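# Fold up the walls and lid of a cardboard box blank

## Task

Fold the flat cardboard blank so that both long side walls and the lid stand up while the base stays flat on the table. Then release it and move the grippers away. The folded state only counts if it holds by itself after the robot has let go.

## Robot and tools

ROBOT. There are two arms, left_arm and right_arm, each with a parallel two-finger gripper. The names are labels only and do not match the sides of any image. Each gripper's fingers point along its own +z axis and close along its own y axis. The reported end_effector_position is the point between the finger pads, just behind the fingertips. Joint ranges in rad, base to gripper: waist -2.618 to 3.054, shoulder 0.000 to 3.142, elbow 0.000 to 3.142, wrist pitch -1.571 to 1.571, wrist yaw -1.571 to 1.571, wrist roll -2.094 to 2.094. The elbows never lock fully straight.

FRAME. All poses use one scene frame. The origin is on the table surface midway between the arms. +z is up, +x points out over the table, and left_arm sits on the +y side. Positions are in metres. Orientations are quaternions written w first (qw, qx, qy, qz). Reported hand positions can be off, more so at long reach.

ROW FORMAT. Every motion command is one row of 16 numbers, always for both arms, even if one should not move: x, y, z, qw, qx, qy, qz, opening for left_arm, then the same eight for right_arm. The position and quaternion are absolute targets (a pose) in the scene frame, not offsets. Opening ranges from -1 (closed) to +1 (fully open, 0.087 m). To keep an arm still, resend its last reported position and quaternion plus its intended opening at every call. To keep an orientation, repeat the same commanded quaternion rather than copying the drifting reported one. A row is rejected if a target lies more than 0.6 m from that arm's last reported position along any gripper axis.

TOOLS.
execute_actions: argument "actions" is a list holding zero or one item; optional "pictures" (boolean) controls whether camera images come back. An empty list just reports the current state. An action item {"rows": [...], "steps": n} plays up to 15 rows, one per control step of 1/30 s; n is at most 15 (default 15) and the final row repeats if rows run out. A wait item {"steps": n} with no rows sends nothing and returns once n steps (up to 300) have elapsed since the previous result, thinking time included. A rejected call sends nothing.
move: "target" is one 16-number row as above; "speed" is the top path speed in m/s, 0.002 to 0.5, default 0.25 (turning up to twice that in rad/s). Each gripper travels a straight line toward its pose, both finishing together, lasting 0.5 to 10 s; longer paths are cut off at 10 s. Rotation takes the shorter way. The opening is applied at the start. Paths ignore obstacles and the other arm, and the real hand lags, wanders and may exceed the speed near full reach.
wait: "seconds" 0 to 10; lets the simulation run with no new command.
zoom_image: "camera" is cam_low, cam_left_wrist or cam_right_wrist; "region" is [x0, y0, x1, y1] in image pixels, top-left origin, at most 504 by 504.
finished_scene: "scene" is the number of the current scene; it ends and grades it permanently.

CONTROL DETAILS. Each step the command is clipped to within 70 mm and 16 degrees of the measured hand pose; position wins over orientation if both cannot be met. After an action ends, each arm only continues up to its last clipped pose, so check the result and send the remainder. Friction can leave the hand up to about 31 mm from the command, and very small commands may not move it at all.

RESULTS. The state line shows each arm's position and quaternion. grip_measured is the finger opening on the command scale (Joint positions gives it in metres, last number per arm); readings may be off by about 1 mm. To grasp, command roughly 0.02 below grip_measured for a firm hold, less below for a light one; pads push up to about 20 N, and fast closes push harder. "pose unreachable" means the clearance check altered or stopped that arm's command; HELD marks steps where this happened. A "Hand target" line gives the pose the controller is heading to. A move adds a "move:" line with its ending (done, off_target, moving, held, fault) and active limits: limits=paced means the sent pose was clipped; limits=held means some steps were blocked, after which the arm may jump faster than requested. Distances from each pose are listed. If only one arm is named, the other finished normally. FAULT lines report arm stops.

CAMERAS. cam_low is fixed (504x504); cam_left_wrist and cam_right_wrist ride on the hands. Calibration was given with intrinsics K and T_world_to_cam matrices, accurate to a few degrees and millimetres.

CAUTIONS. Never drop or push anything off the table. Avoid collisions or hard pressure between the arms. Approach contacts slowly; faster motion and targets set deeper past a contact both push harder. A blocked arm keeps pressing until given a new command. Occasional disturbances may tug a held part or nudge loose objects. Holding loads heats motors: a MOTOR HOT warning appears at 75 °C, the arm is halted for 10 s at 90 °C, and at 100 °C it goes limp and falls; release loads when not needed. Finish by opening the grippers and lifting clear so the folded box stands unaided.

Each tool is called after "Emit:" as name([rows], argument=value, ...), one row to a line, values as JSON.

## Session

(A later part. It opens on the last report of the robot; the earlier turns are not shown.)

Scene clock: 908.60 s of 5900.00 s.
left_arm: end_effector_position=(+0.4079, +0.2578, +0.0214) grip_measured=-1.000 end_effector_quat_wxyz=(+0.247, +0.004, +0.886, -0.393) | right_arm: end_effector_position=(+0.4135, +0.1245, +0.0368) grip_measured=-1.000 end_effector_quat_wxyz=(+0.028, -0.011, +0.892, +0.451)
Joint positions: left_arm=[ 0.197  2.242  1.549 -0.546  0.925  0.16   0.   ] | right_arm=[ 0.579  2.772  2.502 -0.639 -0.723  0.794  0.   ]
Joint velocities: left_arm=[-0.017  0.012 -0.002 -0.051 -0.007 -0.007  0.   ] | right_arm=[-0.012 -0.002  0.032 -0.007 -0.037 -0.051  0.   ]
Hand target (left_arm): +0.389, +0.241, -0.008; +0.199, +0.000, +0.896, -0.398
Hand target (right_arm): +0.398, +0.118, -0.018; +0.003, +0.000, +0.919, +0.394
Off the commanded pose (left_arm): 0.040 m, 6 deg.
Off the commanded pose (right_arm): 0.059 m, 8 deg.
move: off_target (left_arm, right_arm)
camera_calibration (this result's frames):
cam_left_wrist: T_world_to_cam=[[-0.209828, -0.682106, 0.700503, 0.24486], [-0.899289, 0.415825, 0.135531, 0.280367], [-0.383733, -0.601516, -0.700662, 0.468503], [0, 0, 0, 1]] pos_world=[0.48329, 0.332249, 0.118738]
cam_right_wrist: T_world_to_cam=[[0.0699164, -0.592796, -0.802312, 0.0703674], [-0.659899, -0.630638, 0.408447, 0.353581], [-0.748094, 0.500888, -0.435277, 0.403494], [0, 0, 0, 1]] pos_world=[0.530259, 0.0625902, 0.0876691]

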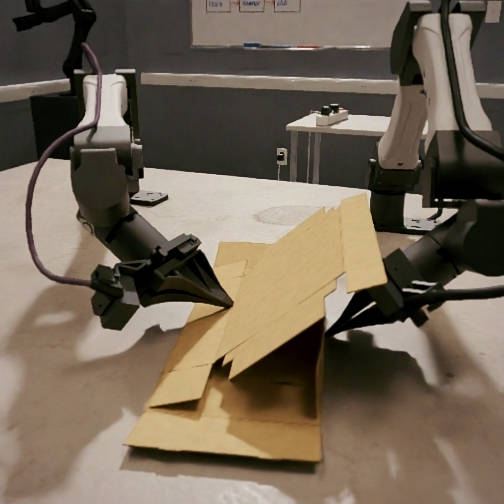

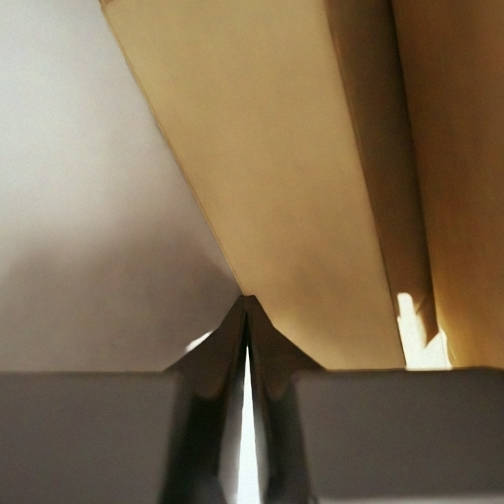

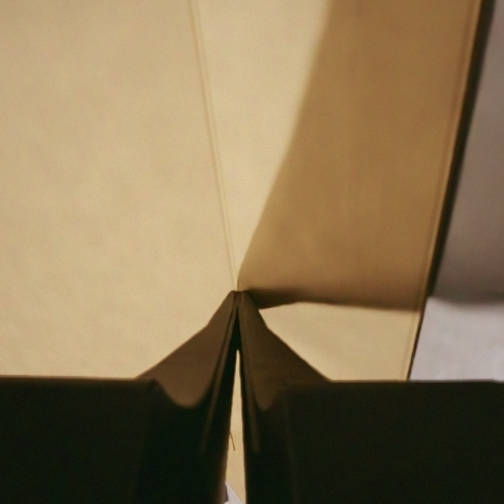

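Emit:
move(target=[0.39,0.24,-0.01,0.2,0,0.9,-0.4,-1, 0.41,0.14,-0.035,0.05,0,0.92,0.39,-1], speed=0.04)

Emit:
move(target=[0.39,0.25,0.0,0.2,0,0.9,-0.4,-1, 0.41,0.08,0.08,0,0,0.87,0.5,-1], speed=0.04)

Emit:
move(target=[0.39,0.33,0.03,0.2,0,0.9,-0.4,-1, 0.40,-0.08,0.08,0,0,0.87,0.5,-1], speed=0.06)

Scene clock: 917.23 s of 5900.00 s.
left_arm: end_effector_position=(+0.4079, +0.2583, +0.0214) grip_measured=-1.000 end_effector_quat_wxyz=(+0.247, +0.004, +0.886, -0.393) | right_arm: end_effector_position=(+0.4147, +0.1295, +0.0233) grip_measured=-1.000 end_effector_quat_wxyz=(+0.045, -0.008, +0.901, +0.431)
Joint positions: left_arm=[ 0.198  2.242  1.549 -0.546  0.925  0.16   0.   ] | right_arm=[ 0.597  2.78   2.493 -0.621 -0.656  0.794  0.   ]
Joint velocities: left_arm=[ 0.027 -0.002  0.002  0.022  0.051 -0.007  0.   ] | right_arm=[-0.002 -0.007 -0.007  0.037  0.022 -0.022  0.   ]
Hand target (left_arm): +0.389, +0.241, -0.008; +0.199, -0.000, +0.896, -0.398
Hand target (right_arm): +0.406, +0.135, -0.032; +0.048, -0.002, +0.920, +0.389
Off the commanded pose (left_arm): 0.040 m, 6 deg.
Off the commanded pose (right_arm): 0.059 m, 5 deg.
After step 90, 3.43 s passed at rest.
move: off_target (left_arm, right_arm)
camera_calibration (this result's frames):
cam_left_wrist: T_world_to_cam=[[-0.208713, -0.682274, 0.700672, 0.244782], [-0.899819, 0.414622, 0.135702, 0.280669], [-0.3831, -0.602155, -0.70046, 0.468715], [0, 0, 0, 1]] pos_world=[0.483205, 0.332875, 0.118717]
cam_right_wrist: T_world_to_cam=[[0.0780193, -0.629187, -0.773328, 0.0630252], [-0.685397, -0.597153, 0.416701, 0.369039], [-0.723978, 0.497526, -0.477832, 0.387465], [0, 0, 0, 1]] pos_world=[0.528537, 0.0672534, 0.0801036]

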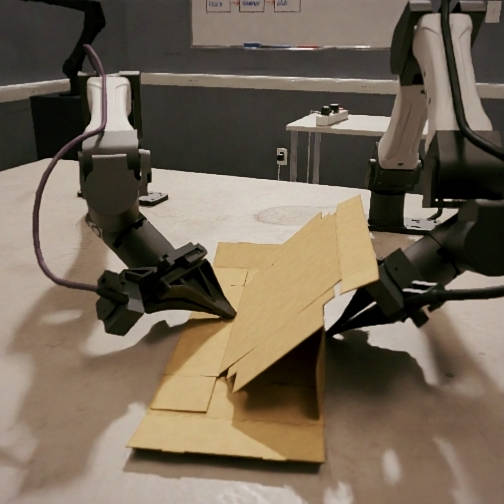

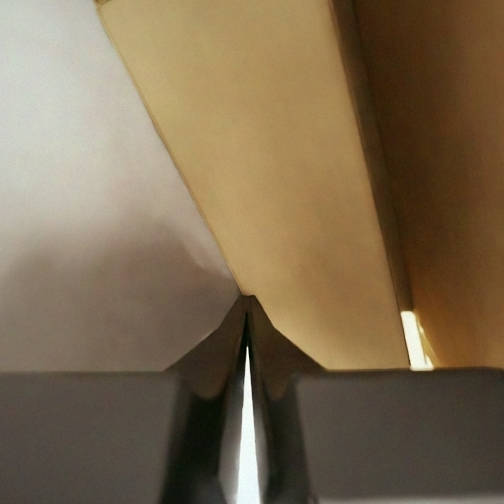

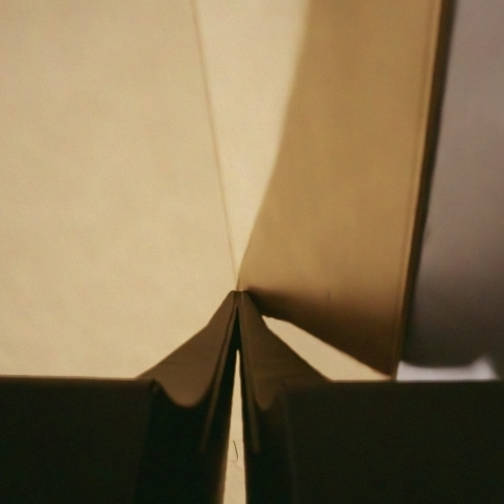

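Scene clock: 919.77 s of 5900.00 s.
left_arm: end_effector_position=(+0.4062, +0.2587, +0.0215) grip_measured=-1.000 end_effector_quat_wxyz=(+0.249, +0.012, +0.885, -0.394) | right_arm: end_effector_position=(+0.4078, +0.0842, +0.0691) grip_measured=-1.000 end_effector_quat_wxyz=(-0.005, +0.002, +0.870, +0.492)
Joint positions: left_arm=[ 0.201  2.242  1.549 -0.557  0.933  0.186  0.   ] | right_arm=[ 0.499  2.602  2.238 -0.558 -0.868  0.795  0.   ]
Joint velocities: left_arm=[ 0.002 -0.012  0.007  0.007 -0.022  0.007  0.   ] | right_arm=[-0.002  0.002 -0.022  0.037  0.007 -0.022  0.   ]
Hand target (left_arm): +0.390, +0.250, +0.001; +0.200, -0.001, +0.895, -0.398
Hand target (right_arm): +0.409, +0.080, +0.080; -0.000, -0.000, +0.867, +0.498
Off the commanded pose (left_arm): 0.028 m, 6 deg.
Off the commanded pose (right_arm): 0.012 m, 1 deg.
move: off_target (left_arm, right_arm)
camera_calibration (this result's frames):
cam_left_wrist: T_world_to_cam=[[-0.226526, -0.67972, 0.697615, 0.2513], [-0.89502, 0.427799, 0.1262, 0.273828], [-0.38422, -0.595792, -0.705271, 0.467274], [0, 0, 0, 1]] pos_world=[0.481543, 0.332068, 0.119687]
cam_right_wrist: T_world_to_cam=[[0.016097, -0.515341, -0.856834, 0.0919617], [-0.62628, -0.673214, 0.393138, 0.302166], [-0.779432, 0.530289, -0.333585, 0.436805], [0, 0, 0, 1]] pos_world=[0.52822, 0.0191808, 0.105715]

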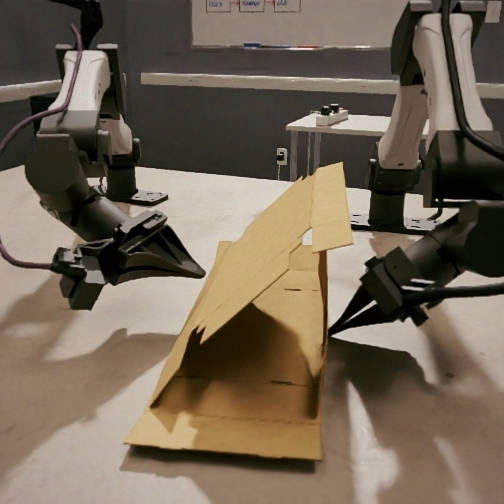

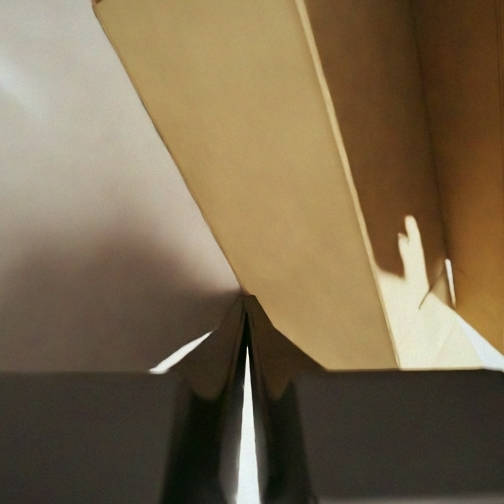

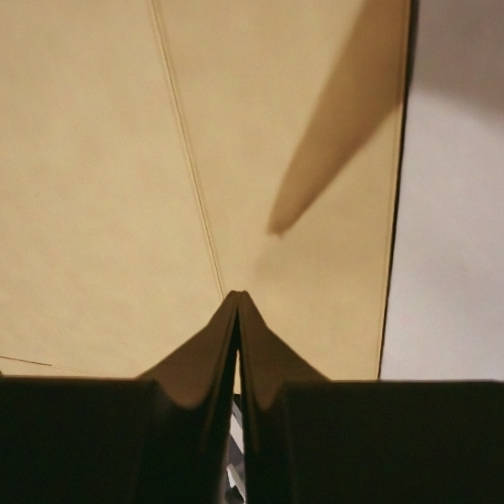

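Scene clock: 922.97 s of 5900.00 s.
left_arm: end_effector_position=(+0.3899, +0.3244, +0.0300) grip_measured=-1.000 end_effector_quat_wxyz=(+0.200, +0.000, +0.895, -0.399) | right_arm: end_effector_position=(+0.4003, -0.0759, +0.0702) grip_measured=-1.000 end_effector_quat_wxyz=(-0.002, +0.003, +0.869, +0.495)
Joint positions: left_arm=[ 0.341  2.401  1.891 -1.056  0.926  0.458  0.   ] | right_arm=[ 0.206  2.392  1.897 -0.77  -1.006  0.366  0.   ]
Joint velocities: left_arm=[-0.007  0.017 -0.007 -0.022 -0.037  0.037  0.   ] | right_arm=[-0.022 -0.012 -0.002 -0.037 -0.051  0.081  0.   ]
Hand target (left_arm): +0.391, +0.330, +0.030; +0.200, -0.001, +0.896, -0.397
Hand target (right_arm): +0.397, -0.079, +0.079; +0.002, +0.000, +0.867, +0.498
Off the commanded pose (left_arm): 0.006 m, 0 deg.
Off the commanded pose (right_arm): 0.011 m, 1 deg.
move: off_target (right_arm)
camera_calibration (this result's frames):
cam_left_wrist: T_world_to_cam=[[-0.167116, -0.671629, 0.721794, 0.259781], [-0.869465, 0.445572, 0.213299, 0.211746], [-0.464869, -0.591929, -0.65842, 0.534997], [0, 0, 0, 1]] pos_world=[0.476223, 0.396808, 0.119579]
cam_right_wrist: T_world_to_cam=[[0.0173731, -0.51064, -0.859619, 0.0104726], [-0.632103, -0.671748, 0.386264, 0.192196], [-0.77469, 0.536657, -0.334448, 0.514868], [0, 0, 0, 1]] pos_world=[0.520169, -0.141853, 0.10696]

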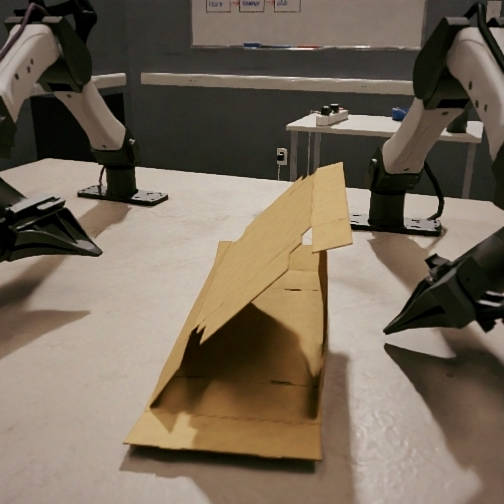

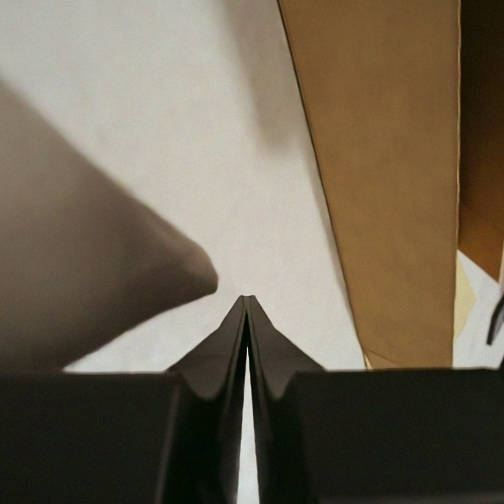

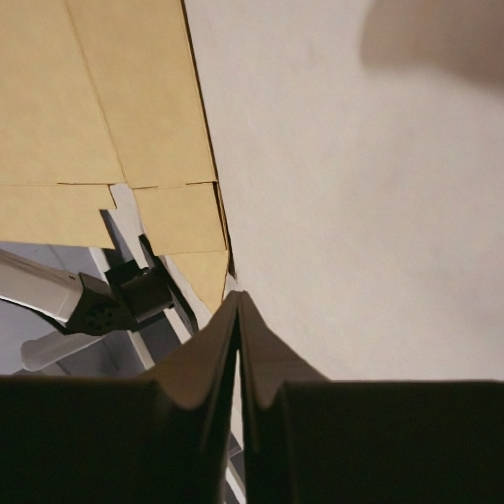

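Emit:
move(target=[0.38,0.33,0.10,0.2,0,0.87,-0.45,-1, 0.22,-0.02,0.12,0.4,0,0.9,0.15,-1], speed=0.2)

Emit:
move(target=[0.38,0.33,0.10,0.2,0,0.87,-0.45,-1, 0.23,0.13,0.08,0.4,0,0.9,0.15,-1], speed=0.15)

Scene clock: 939.77 s of 5900.00 s.
left_arm: end_effector_position=(+0.3778, +0.3248, +0.0960) grip_measured=-1.000 end_effector_quat_wxyz=(+0.195, +0.000, +0.872, -0.448) | right_arm: end_effector_position=(+0.2236, -0.0171, +0.1124) grip_measured=-1.000 end_effector_quat_wxyz=(+0.396, -0.004, +0.906, +0.150)
Joint positions: left_arm=[ 0.375  2.401  2.095 -1.402  1.016  0.571  0.   ] | right_arm=[ 1.026  1.487  0.973 -0.292  0.478  0.805  0.   ]
Joint velocities: left_arm=[-0.002 -0.012 -0.012  0.037 -0.007  0.022  0.   ] | right_arm=[-0.002 -0.007 -0.007 -0.051  0.022 -0.022  0.   ]
Hand target (left_arm): +0.379, +0.330, +0.100; +0.201, -0.001, +0.870, -0.449
Hand target (right_arm): +0.221, -0.018, +0.116; +0.399, -0.001, +0.904, +0.152
Off the commanded pose (left_arm): 0.007 m, 1 deg.
Off the commanded pose (right_arm): 0.009 m, 1 deg.
After step 90, 10.47 s passed at rest.
move: done
camera_calibration (this result's frames):
cam_left_wrist: T_world_to_cam=[[-0.182512, -0.587661, 0.788254, 0.182578], [-0.858341, 0.486242, 0.163764, 0.174303], [-0.47952, -0.646702, -0.593158, 0.590117], [0, 0, 0, 1]] pos_world=[0.465907, 0.40417, 0.17757]
cam_right_wrist: T_world_to_cam=[[0.142212, -0.95777, -0.249903, -0.0241689], [-0.986907, -0.156606, 0.0385837, 0.230934], [-0.0760906, 0.241144, -0.967502, 0.270349], [0, 0, 0, 1]] pos_world=[0.251919, -0.0521758, 0.246613]

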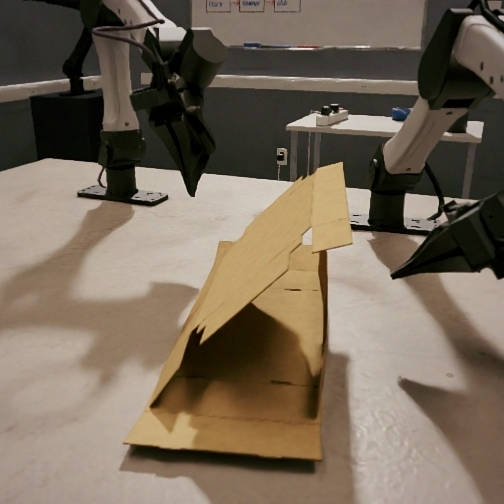

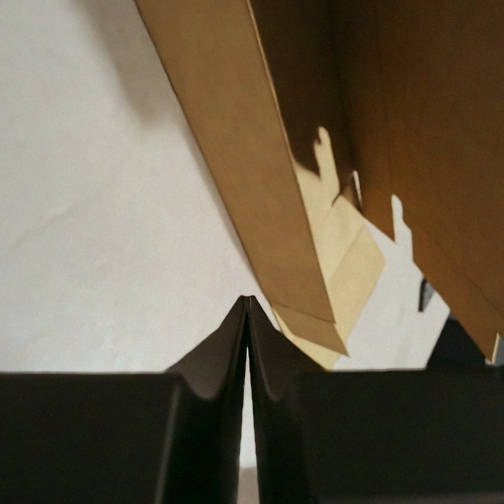

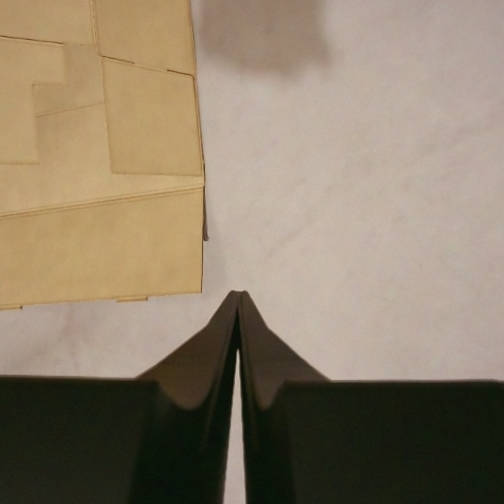

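Scene clock: 941.20 s of 5900.00 s.
left_arm: end_effector_position=(+0.3790, +0.3254, +0.0983) grip_measured=-1.000 end_effector_quat_wxyz=(+0.197, +0.002, +0.872, -0.447) | right_arm: end_effector_position=(+0.2332, +0.1240, +0.0778) grip_measured=-1.000 end_effector_quat_wxyz=(+0.398, -0.004, +0.906, +0.147)
Joint positions: left_arm=[ 0.375  2.403  2.109 -1.409  1.016  0.573  0.   ] | right_arm=[ 1.188  2.018  1.479 -0.342  0.591  0.944  0.   ]
Joint velocities: left_arm=[-0.007  0.012 -0.002 -0.051 -0.022  0.022  0.   ] | right_arm=[-0.022  0.002 -0.002 -0.007  0.095  0.022  0.   ]
Hand target (left_arm): +0.380, +0.330, +0.100; +0.200, -0.000, +0.870, -0.450
Hand target (right_arm): +0.233, +0.130, +0.082; +0.401, +0.000, +0.904, +0.151
Off the commanded pose (left_arm): 0.005 m, 1 deg.
Off the commanded pose (right_arm): 0.007 m, 1 deg.
move: done
camera_calibration (this result's frames):
cam_left_wrist: T_world_to_cam=[[-0.18729, -0.589305, 0.785903, 0.183968], [-0.858751, 0.486679, 0.160283, 0.175017], [-0.476937, -0.644875, -0.597216, 0.591292], [0, 0, 0, 1]] pos_world=[0.46676, 0.404546, 0.180496]
cam_right_wrist: T_world_to_cam=[[0.140341, -0.959208, -0.245405, 0.101236], [-0.987435, -0.153781, 0.0363908, 0.263791], [-0.072645, 0.237214, -0.968737, 0.203422], [0, 0, 0, 1]] pos_world=[0.261046, 0.0894179, 0.212306]

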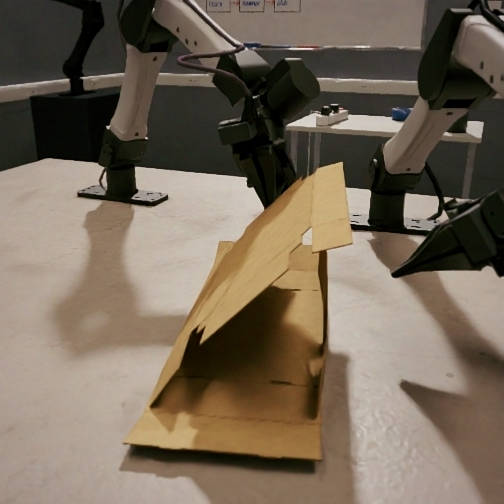

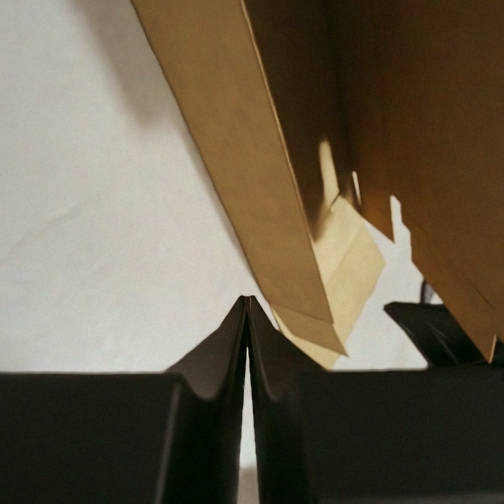

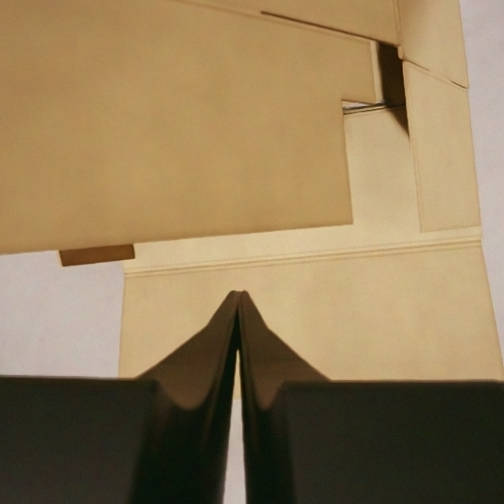

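Emit:
move(target=[0.38,0.33,0.10,0.2,0,0.87,-0.45,-1, 0.215,0.10,-0.02,0.5,0,0.86,0.1,-1], speed=0.08)

Emit:
move(target=[0.37,0.08,0.11,0.2,0,0.87,-0.45,-1, 0.215,0.10,-0.02,0.5,0,0.86,0.1,-1], speed=0.07)

Scene clock: 951.20 s of 5900.00 s.
left_arm: end_effector_position=(+0.3789, +0.3254, +0.0983) grip_measured=-1.000 end_effector_quat_wxyz=(+0.197, +0.002, +0.872, -0.448) | right_arm: end_effector_position=(+0.2264, +0.1127, +0.0184) grip_measured=-1.000 end_effector_quat_wxyz=(+0.524, +0.035, +0.841, +0.130)
Joint positions: left_arm=[ 0.375  2.403  2.109 -1.41   1.016  0.574  0.   ] | right_arm=[1.294 2.121 1.199 0.153 0.926 0.943 0.   ]
Joint velocities: left_arm=[ 0.017 -0.012  0.017 -0.007 -0.007 -0.007  0.   ] | right_arm=[ 0.007  0.007  0.002  0.007 -0.007 -0.007  0.   ]
Hand target (left_arm): +0.380, +0.330, +0.100; +0.201, -0.000, +0.870, -0.450
Hand target (right_arm): +0.215, +0.099, -0.018; +0.500, +0.001, +0.861, +0.100
Off the commanded pose (left_arm): 0.005 m, 1 deg.
Off the commanded pose (right_arm): 0.042 m, 6 deg.
After step 90, 5.07 s passed at rest.
move: off_target (right_arm)
camera_calibration (this result's frames):
cam_left_wrist: T_world_to_cam=[[-0.187113, -0.589085, 0.786109, 0.183729], [-0.858594, 0.486887, 0.160491, 0.17479], [-0.477289, -0.644919, -0.596888, 0.591335], [0, 0, 0, 1]] pos_world=[0.466689, 0.404492, 0.180477]
cam_right_wrist: T_world_to_cam=[[0.0870404, -0.96849, -0.233348, 0.0896187], [-0.972508, -0.0318197, -0.230687, 0.245295], [0.215993, 0.247012, -0.944633, 0.081195], [0, 0, 0, 1]] pos_world=[0.213213, 0.0745439, 0.154198]

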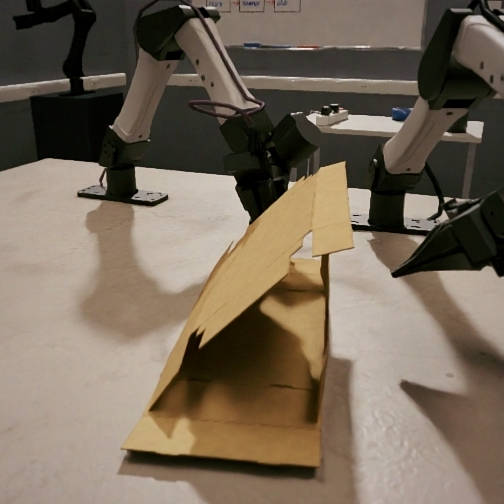

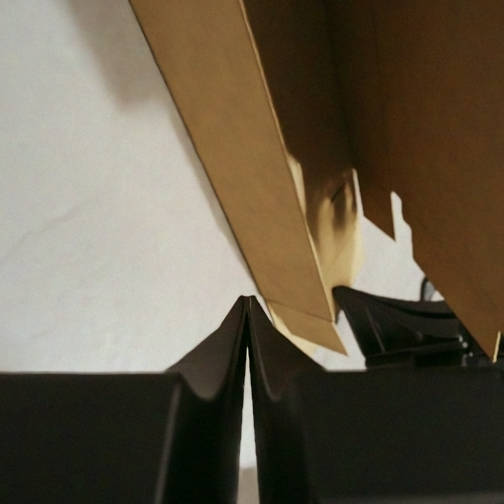

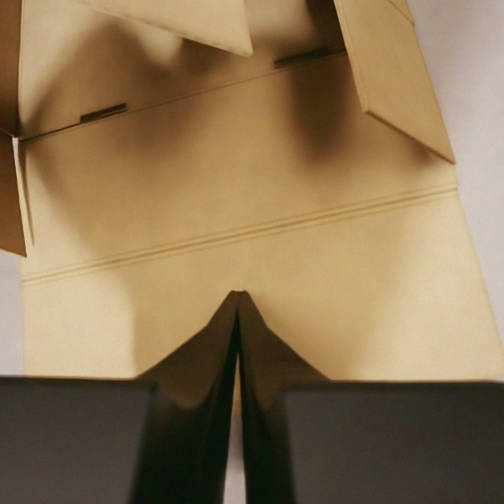

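Scene clock: 955.13 s of 5900.00 s.
left_arm: end_effector_position=(+0.3664, +0.0843, +0.1030) grip_measured=-1.000 end_effector_quat_wxyz=(+0.183, -0.005, +0.872, -0.453) | right_arm: end_effector_position=(+0.2270, +0.1133, +0.0187) grip_measured=-1.000 end_effector_quat_wxyz=(+0.525, +0.037, +0.840, +0.131)
Joint positions: left_arm=[-0.177  1.945  1.335 -0.347  0.878 -0.364  0.   ] | right_arm=[1.294 2.123 1.199 0.16  0.929 0.943 0.   ]
Joint velocities: left_arm=[-0.002  0.007 -0.022 -0.022 -0.007 -0.051  0.   ] | right_arm=[ 0.012  0.012  0.002 -0.037  0.007 -0.007  0.   ]
Hand target (left_arm): +0.366, +0.080, +0.110; +0.197, +0.002, +0.869, -0.454
Hand target (right_arm): +0.215, +0.099, -0.018; +0.500, +0.001, +0.860, +0.100
Off the commanded pose (left_arm): 0.009 m, 2 deg.
Off the commanded pose (right_arm): 0.043 m, 7 deg.
move: off_target (right_arm)
camera_calibration (this result's frames):
cam_left_wrist: T_world_to_cam=[[-0.164426, -0.578676, 0.798811, 0.0252179], [-0.851799, 0.491666, 0.18084, 0.275683], [-0.497396, -0.650691, -0.573758, 0.438139], [0, 0, 0, 1]] pos_world=[0.456901, 0.164143, 0.181387]
cam_right_wrist: T_world_to_cam=[[0.0859603, -0.96758, -0.237488, 0.090455], [-0.971794, -0.0288868, -0.234056, 0.245491], [0.219608, 0.250909, -0.942771, 0.0798981], [0, 0, 0, 1]] pos_world=[0.213245, 0.0745668, 0.154266]

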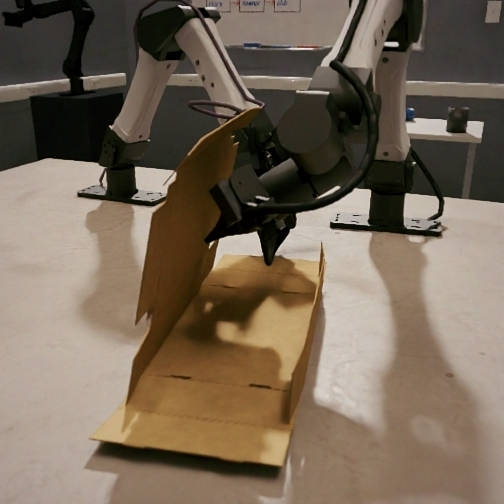

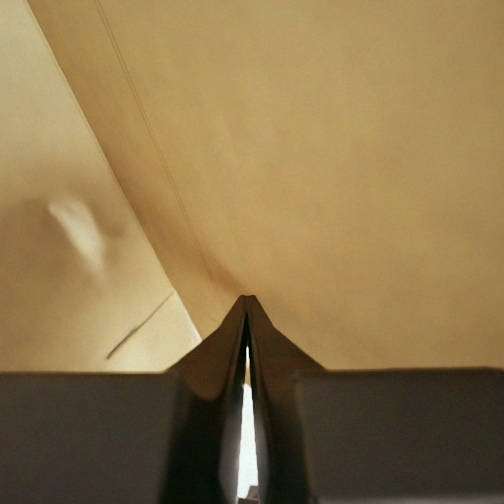

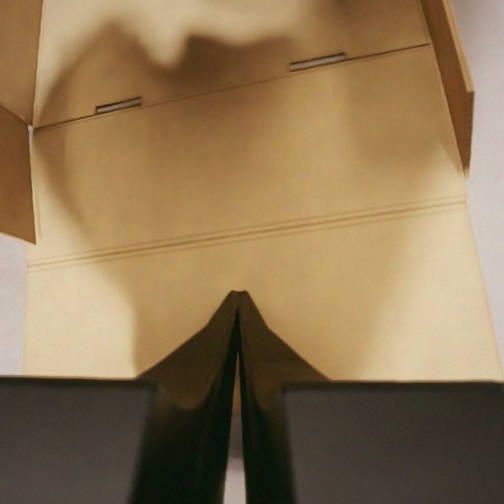

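Emit:
move(target=[0.37,-0.02,0.10,0.2,0,0.87,-0.45,-1, 0.215,0.10,-0.02,0.5,0,0.86,0.1,-1], speed=0.06)

Scene clock: 960.40 s of 5900.00 s.
left_arm: end_effector_position=(+0.3645, -0.0135, +0.1057) grip_measured=-1.000 end_effector_quat_wxyz=(+0.191, -0.000, +0.872, -0.450) | right_arm: end_effector_position=(+0.2280, +0.1118, +0.0187) grip_measured=-1.000 end_effector_quat_wxyz=(+0.528, +0.039, +0.839, +0.128)
Joint positions: left_arm=[-0.42   1.963  1.335 -0.13   0.71  -0.618  0.   ] | right_arm=[1.294 2.125 1.199 0.16  0.939 0.943 0.   ]
Joint velocities: left_arm=[-0.022 -0.017 -0.002 -0.007  0.022 -0.007  0.   ] | right_arm=[ 0.007 -0.002 -0.017 -0.037 -0.066  0.037  0.   ]
Hand target (left_arm): +0.368, -0.020, +0.101; +0.198, +0.000, +0.870, -0.451
Hand target (right_arm): +0.214, +0.098, -0.018; +0.500, +0.001, +0.861, +0.100
Off the commanded pose (left_arm): 0.010 m, 1 deg.
Off the commanded pose (right_arm): 0.042 m, 7 deg.
After step 90, 0.23 s passed at rest.
move: off_target (right_arm)
camera_calibration (this result's frames):
cam_left_wrist: T_world_to_cam=[[-0.178214, -0.583688, 0.792179, -0.0282147], [-0.854974, 0.490375, 0.168974, 0.324017], [-0.487093, -0.647179, -0.58643, 0.372714], [0, 0, 0, 1]] pos_world=[0.453545, 0.0658542, 0.186171]
cam_right_wrist: T_world_to_cam=[[0.0802128, -0.969199, -0.23285, 0.090322], [-0.970525, -0.0226796, -0.239929, 0.245494], [0.227258, 0.245232, -0.942452, 0.0788736], [0, 0, 0, 1]] pos_world=[0.213089, 0.0737653, 0.154267]

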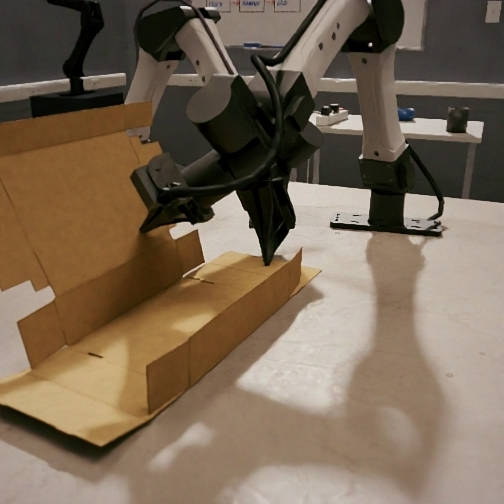

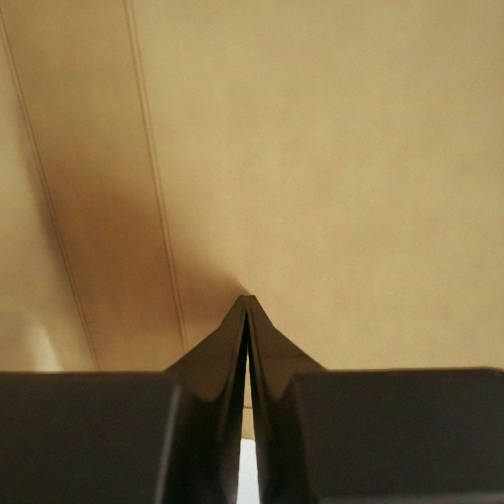

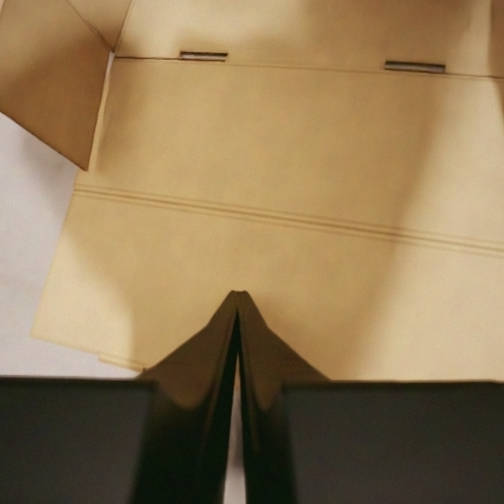

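It rotated. Back off left and see where it rests.

Emit:
move(target=[0.37,0.12,0.14,0.2,0,0.87,-0.45,-1, 0.215,0.10,-0.02,0.5,0,0.86,0.1,-1], speed=0.05)

Emit:
move(target=[0.37,0.30,0.14,0.2,0,0.87,-0.45,-1, 0.215,0.10,-0.02,0.5,0,0.86,0.1,-1], speed=0.1)

Scene clock: 967.80 s of 5900.00 s.
left_arm: end_effector_position=(+0.3673, +0.1169, +0.1244) grip_measured=-1.000 end_effector_quat_wxyz=(+0.187, -0.008, +0.875, -0.447) | right_arm: end_effector_position=(+0.2284, +0.1110, +0.0188) grip_measured=-1.000 end_effector_quat_wxyz=(+0.530, +0.040, +0.837, +0.127)
Joint positions: left_arm=[-0.098  1.925  1.416 -0.524  0.904 -0.264  0.   ] | right_arm=[1.294 2.125 1.197 0.164 0.944 0.943 0.   ]
Joint velocities: left_arm=[ 0.002  0.007  0.007 -0.007  0.022 -0.037  0.   ] | right_arm=[ 0.012 -0.007  0.012 -0.007 -0.007 -0.022  0.   ]
Hand target (left_arm): +0.371, +0.120, +0.139; +0.202, +0.000, +0.871, -0.448
Hand target (right_arm): +0.214, +0.098, -0.018; +0.500, +0.002, +0.860, +0.100
Off the commanded pose (left_arm): 0.016 m, 2 deg.
Off the commanded pose (right_arm): 0.042 m, 7 deg.
After step 90, 1.17 s passed at rest.
move: off_target (left_arm, right_arm)
camera_calibration (this result's frames):
cam_left_wrist: T_world_to_cam=[[-0.158965, -0.590144, 0.791492, 0.0273815], [-0.8582, 0.478925, 0.184728, 0.259932], [-0.488082, -0.649893, -0.582593, 0.469652], [0, 0, 0, 1]] pos_world=[0.456655, 0.196895, 0.203927]
cam_right_wrist: T_world_to_cam=[[0.0776148, -0.969373, -0.233004, 0.0901674], [-0.969698, -0.0190979, -0.243558, 0.245408], [0.231648, 0.244848, -0.941482, 0.0780795], [0, 0, 0, 1]] pos_world=[0.212886, 0.0729751, 0.154291]

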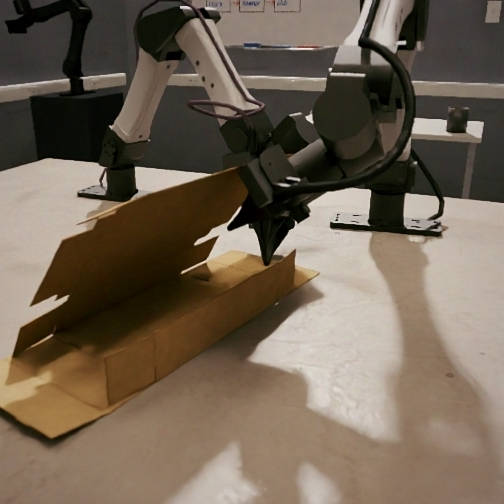

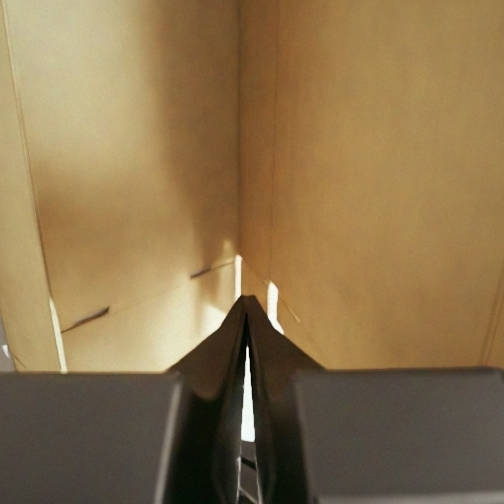

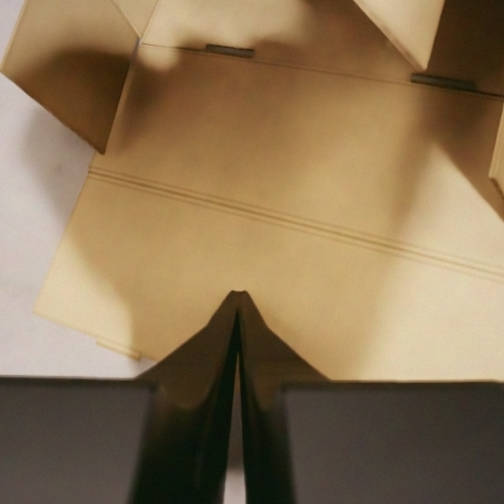

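Scene clock: 970.27 s of 5900.00 s.
left_arm: end_effector_position=(+0.3709, +0.2980, +0.1383) grip_measured=-1.000 end_effector_quat_wxyz=(+0.202, -0.003, +0.873, -0.444) | right_arm: end_effector_position=(+0.2286, +0.1113, +0.0191) grip_measured=-1.000 end_effector_quat_wxyz=(+0.531, +0.041, +0.837, +0.128)
Joint positions: left_arm=[ 0.33   2.248  2.006 -1.36   1.019  0.46   0.   ] | right_arm=[1.294 2.125 1.197 0.166 0.945 0.943 0.   ]
Joint velocities: left_arm=[-0.012 -0.002  0.017 -0.066  0.037  0.051  0.   ] | right_arm=[-0.002 -0.007 -0.002  0.037  0.007  0.007  0.   ]
Hand target (left_arm): +0.372, +0.300, +0.140; +0.203, -0.002, +0.871, -0.447
Hand target (right_arm): +0.214, +0.098, -0.018; +0.500, +0.002, +0.860, +0.099
Off the commanded pose (left_arm): 0.003 m, 1 deg.
Off the commanded pose (right_arm): 0.043 m, 7 deg.
move: off_target (right_arm)
camera_calibration (this result's frames):
cam_left_wrist: T_world_to_cam=[[-0.181849, -0.595373, 0.782599, 0.135087], [-0.865769, 0.474294, 0.159651, 0.181391], [-0.466234, -0.648518, -0.601706, 0.591367], [0, 0, 0, 1]] pos_world=[0.457323, 0.377906, 0.221151]
cam_right_wrist: T_world_to_cam=[[0.0773541, -0.96894, -0.234888, 0.090532], [-0.969423, -0.0180661, -0.244729, 0.245521], [0.232884, 0.246637, -0.94071, 0.0778212], [0, 0, 0, 1]] pos_world=[0.212888, 0.0729621, 0.154558]

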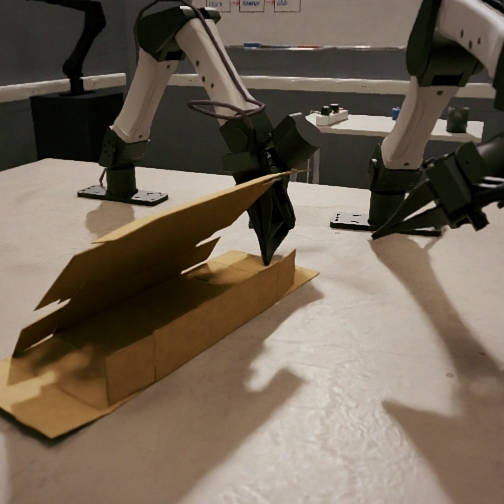

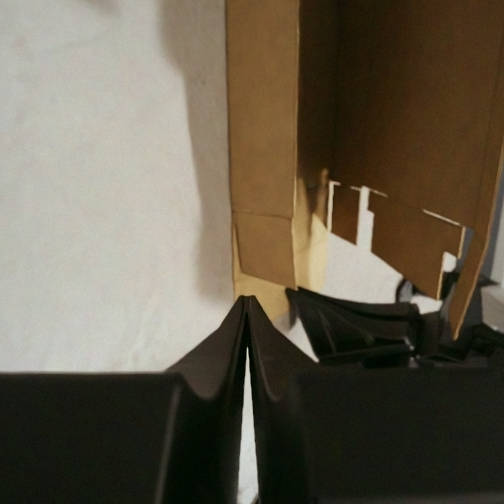

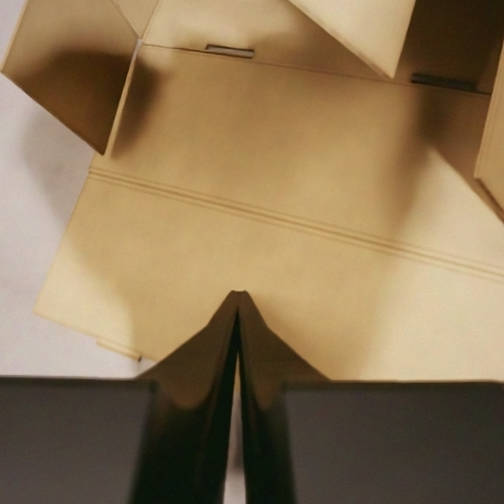

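Emit:
move(target=[0.40,0.12,0.10,0.2,0,0.87,-0.45,-1, 0.215,0.10,-0.02,0.5,0,0.86,0.1,-1], speed=0.12)

Emit:
move(target=[0.38,0.02,0.085,0.2,0,0.9,-0.36,-1, 0.215,0.10,-0.02,0.5,0,0.86,0.1,-1], speed=0.06)

Emit:
move(target=[0.38,0.015,-0.025,0.2,0,0.93,-0.3,-1, 0.215,0.10,-0.02,0.5,0,0.86,0.1,-1], speed=0.06)

Scene clock: 981.37 s of 5900.00 s.
left_arm: end_effector_position=(+0.3985, +0.1214, +0.0912) grip_measured=-1.000 end_effector_quat_wxyz=(+0.184, -0.003, +0.872, -0.454) | right_arm: end_effector_position=(+0.2286, +0.1113, +0.0191) grip_measured=-1.000 end_effector_quat_wxyz=(+0.531, +0.041, +0.837, +0.128)
Joint positions: left_arm=[-0.085  2.091  1.517 -0.48   0.931 -0.235  0.   ] | right_arm=[1.294 2.125 1.197 0.166 0.945 0.943 0.   ]
Joint velocities: left_arm=[ 0.002 -0.007 -0.007  0.037  0.022  0.007  0.   ] | right_arm=[ 0.022  0.002  0.007 -0.037  0.066  0.022  0.   ]
Hand target (left_arm): +0.398, +0.120, +0.100; +0.197, +0.002, +0.869, -0.453
Hand target (right_arm): +0.214, +0.098, -0.018; +0.500, +0.002, +0.860, +0.099
Off the commanded pose (left_arm): 0.009 m, 2 deg.
Off the commanded pose (right_arm): 0.043 m, 7 deg.
After step 90, 5.93 s passed at rest.
move: off_target (right_arm)
camera_calibration (this result's frames):
cam_left_wrist: T_world_to_cam=[[-0.169206, -0.57636, 0.799486, 0.0629175], [-0.850673, 0.495055, 0.176853, 0.286409], [-0.49772, -0.650177, -0.57406, 0.471515], [0, 0, 0, 1]] pos_world=[0.488969, 0.201043, 0.169724]
cam_right_wrist: T_world_to_cam=[[0.0773541, -0.96894, -0.234888, 0.090532], [-0.969423, -0.0180661, -0.244729, 0.245521], [0.232884, 0.246637, -0.94071, 0.0778212], [0, 0, 0, 1]] pos_world=[0.212888, 0.0729621, 0.154558]

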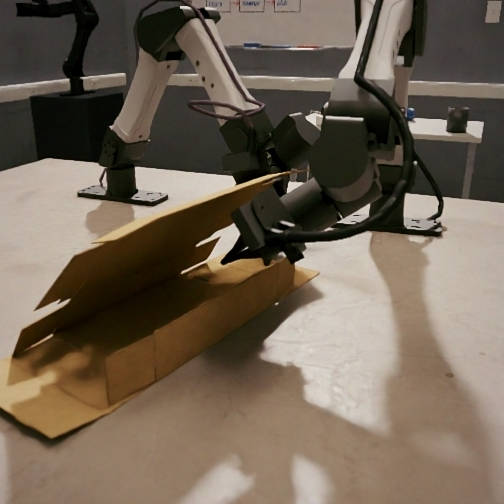

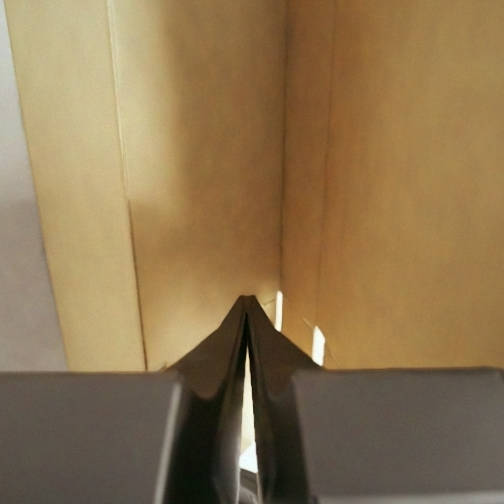

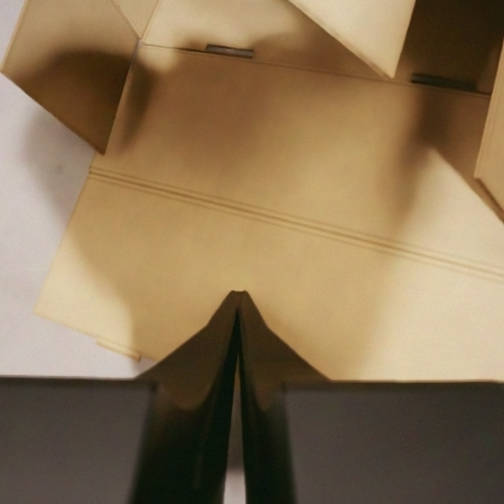

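Scene clock: 983.50 s of 5900.00 s.
left_arm: end_effector_position=(+0.3803, +0.0261, +0.0785) grip_measured=-1.000 end_effector_quat_wxyz=(+0.191, -0.003, +0.913, -0.360) | right_arm: end_effector_position=(+0.2285, +0.1114, +0.0191) grip_measured=-1.000 end_effector_quat_wxyz=(+0.530, +0.041, +0.837, +0.128)
Joint positions: left_arm=[-0.375  2.014  1.438 -0.347  0.579 -0.463  0.   ] | right_arm=[1.294 2.125 1.197 0.166 0.944 0.943 0.   ]
Joint velocities: left_arm=[-0.017 -0.002  0.007  0.037 -0.022 -0.007  0.   ] | right_arm=[-0.002  0.007  0.007 -0.007 -0.022  0.066  0.   ]
Hand target (left_arm): +0.379, +0.020, +0.085; +0.200, +0.000, +0.909, -0.366
Hand target (right_arm): +0.214, +0.098, -0.018; +0.500, +0.002, +0.860, +0.100
Off the commanded pose (left_arm): 0.009 m, 1 deg.
Off the commanded pose (right_arm): 0.043 m, 7 deg.
move: off_target (right_arm)
camera_calibration (this result's frames):
cam_left_wrist: T_world_to_cam=[[-0.138291, -0.731343, 0.667842, 0.0176945], [-0.869095, 0.412969, 0.272271, 0.322008], [-0.474921, -0.542765, -0.692716, 0.391136], [0, 0, 0, 1]] pos_world=[0.468062, 0.0922563, 0.171456]
cam_right_wrist: T_world_to_cam=[[0.0777703, -0.968861, -0.235075, 0.090513], [-0.969536, -0.0185637, -0.244243, 0.245506], [0.232274, 0.246909, -0.94079, 0.0778657], [0, 0, 0, 1]] pos_world=[0.212902, 0.0730263, 0.154496]

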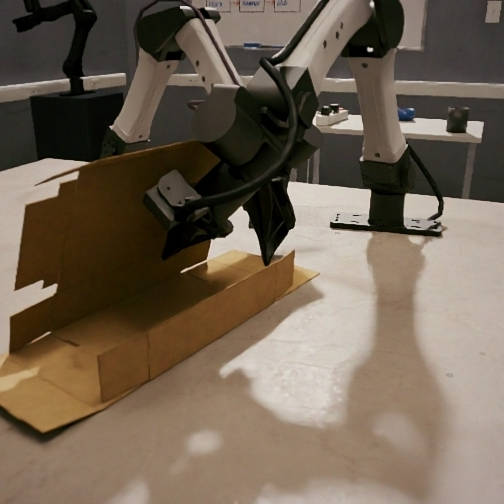

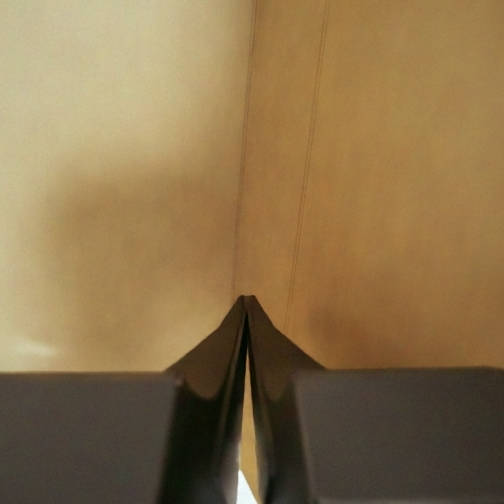

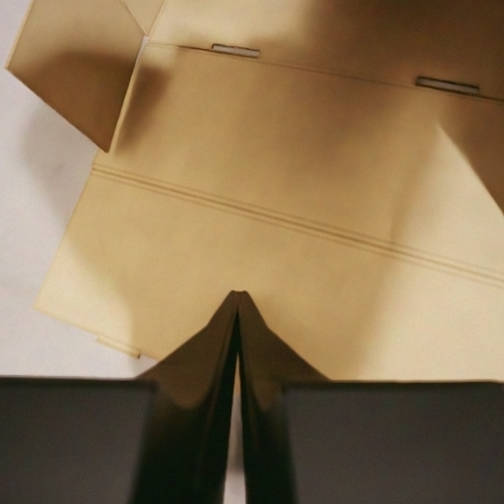

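Scene clock: 985.47 s of 5900.00 s.
left_arm: end_effector_position=(+0.3892, +0.0187, +0.0224) grip_measured=-1.000 end_effector_quat_wxyz=(+0.215, +0.002, +0.919, -0.331) | right_arm: end_effector_position=(+0.2289, +0.1105, +0.0192) grip_measured=-1.000 end_effector_quat_wxyz=(+0.532, +0.041, +0.837, +0.126)
Joint positions: left_arm=[-0.411  2.105  1.355 -0.143  0.49  -0.463  0.   ] | right_arm=[1.294 2.125 1.197 0.164 0.949 0.943 0.   ]
Joint velocities: left_arm=[-0.017  0.002 -0.012 -0.037  0.051 -0.037  0.   ] | right_arm=[ 0.002 -0.002  0.002 -0.022 -0.051  0.037  0.   ]
Hand target (left_arm): +0.378, +0.017, -0.022; +0.199, +0.001, +0.933, -0.300
Hand target (right_arm): +0.214, +0.098, -0.018; +0.500, +0.002, +0.860, +0.099
Off the commanded pose (left_arm): 0.048 m, 4 deg.
Off the commanded pose (right_arm): 0.043 m, 7 deg.
move: off_target (left_arm, right_arm)
camera_calibration (this result's frames):
cam_left_wrist: T_world_to_cam=[[-0.154152, -0.77226, 0.616322, 0.0590616], [-0.888484, 0.381229, 0.255461, 0.356571], [-0.432242, -0.508212, -0.744908, 0.336388], [0, 0, 0, 1]] pos_world=[0.471313, 0.0806321, 0.123087]
cam_right_wrist: T_world_to_cam=[[0.0751418, -0.969755, -0.232227, 0.090339], [-0.968986, -0.0160306, -0.246594, 0.245516], [0.235413, 0.243554, -0.940884, 0.0777766], [0, 0, 0, 1]] pos_world=[0.212804, 0.0725997, 0.154701]

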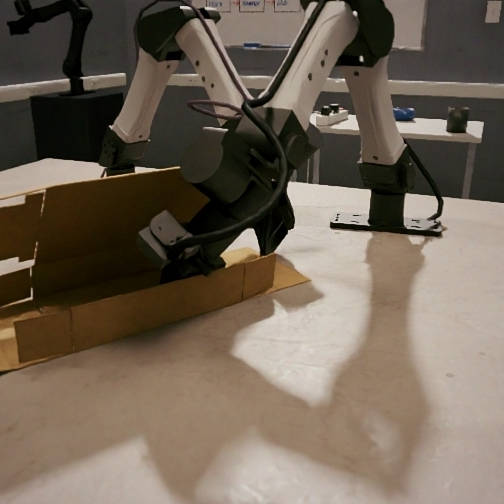

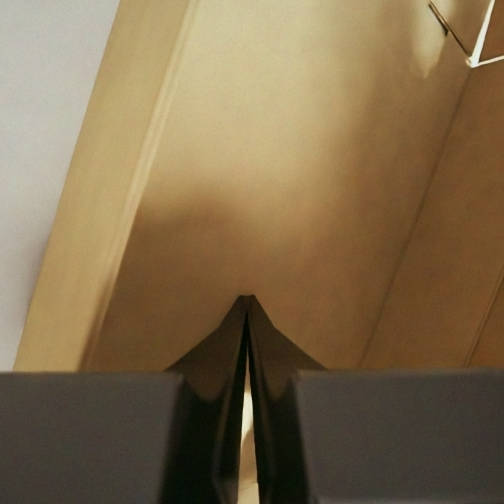

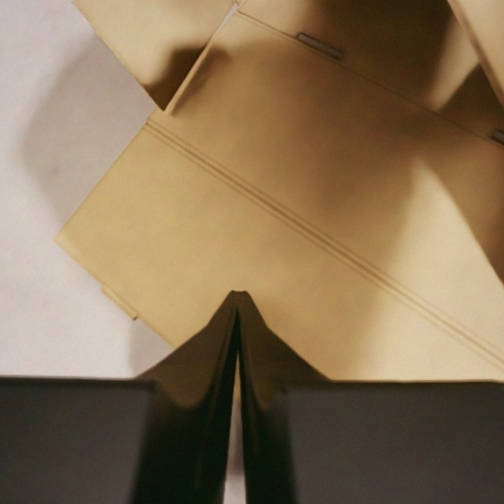

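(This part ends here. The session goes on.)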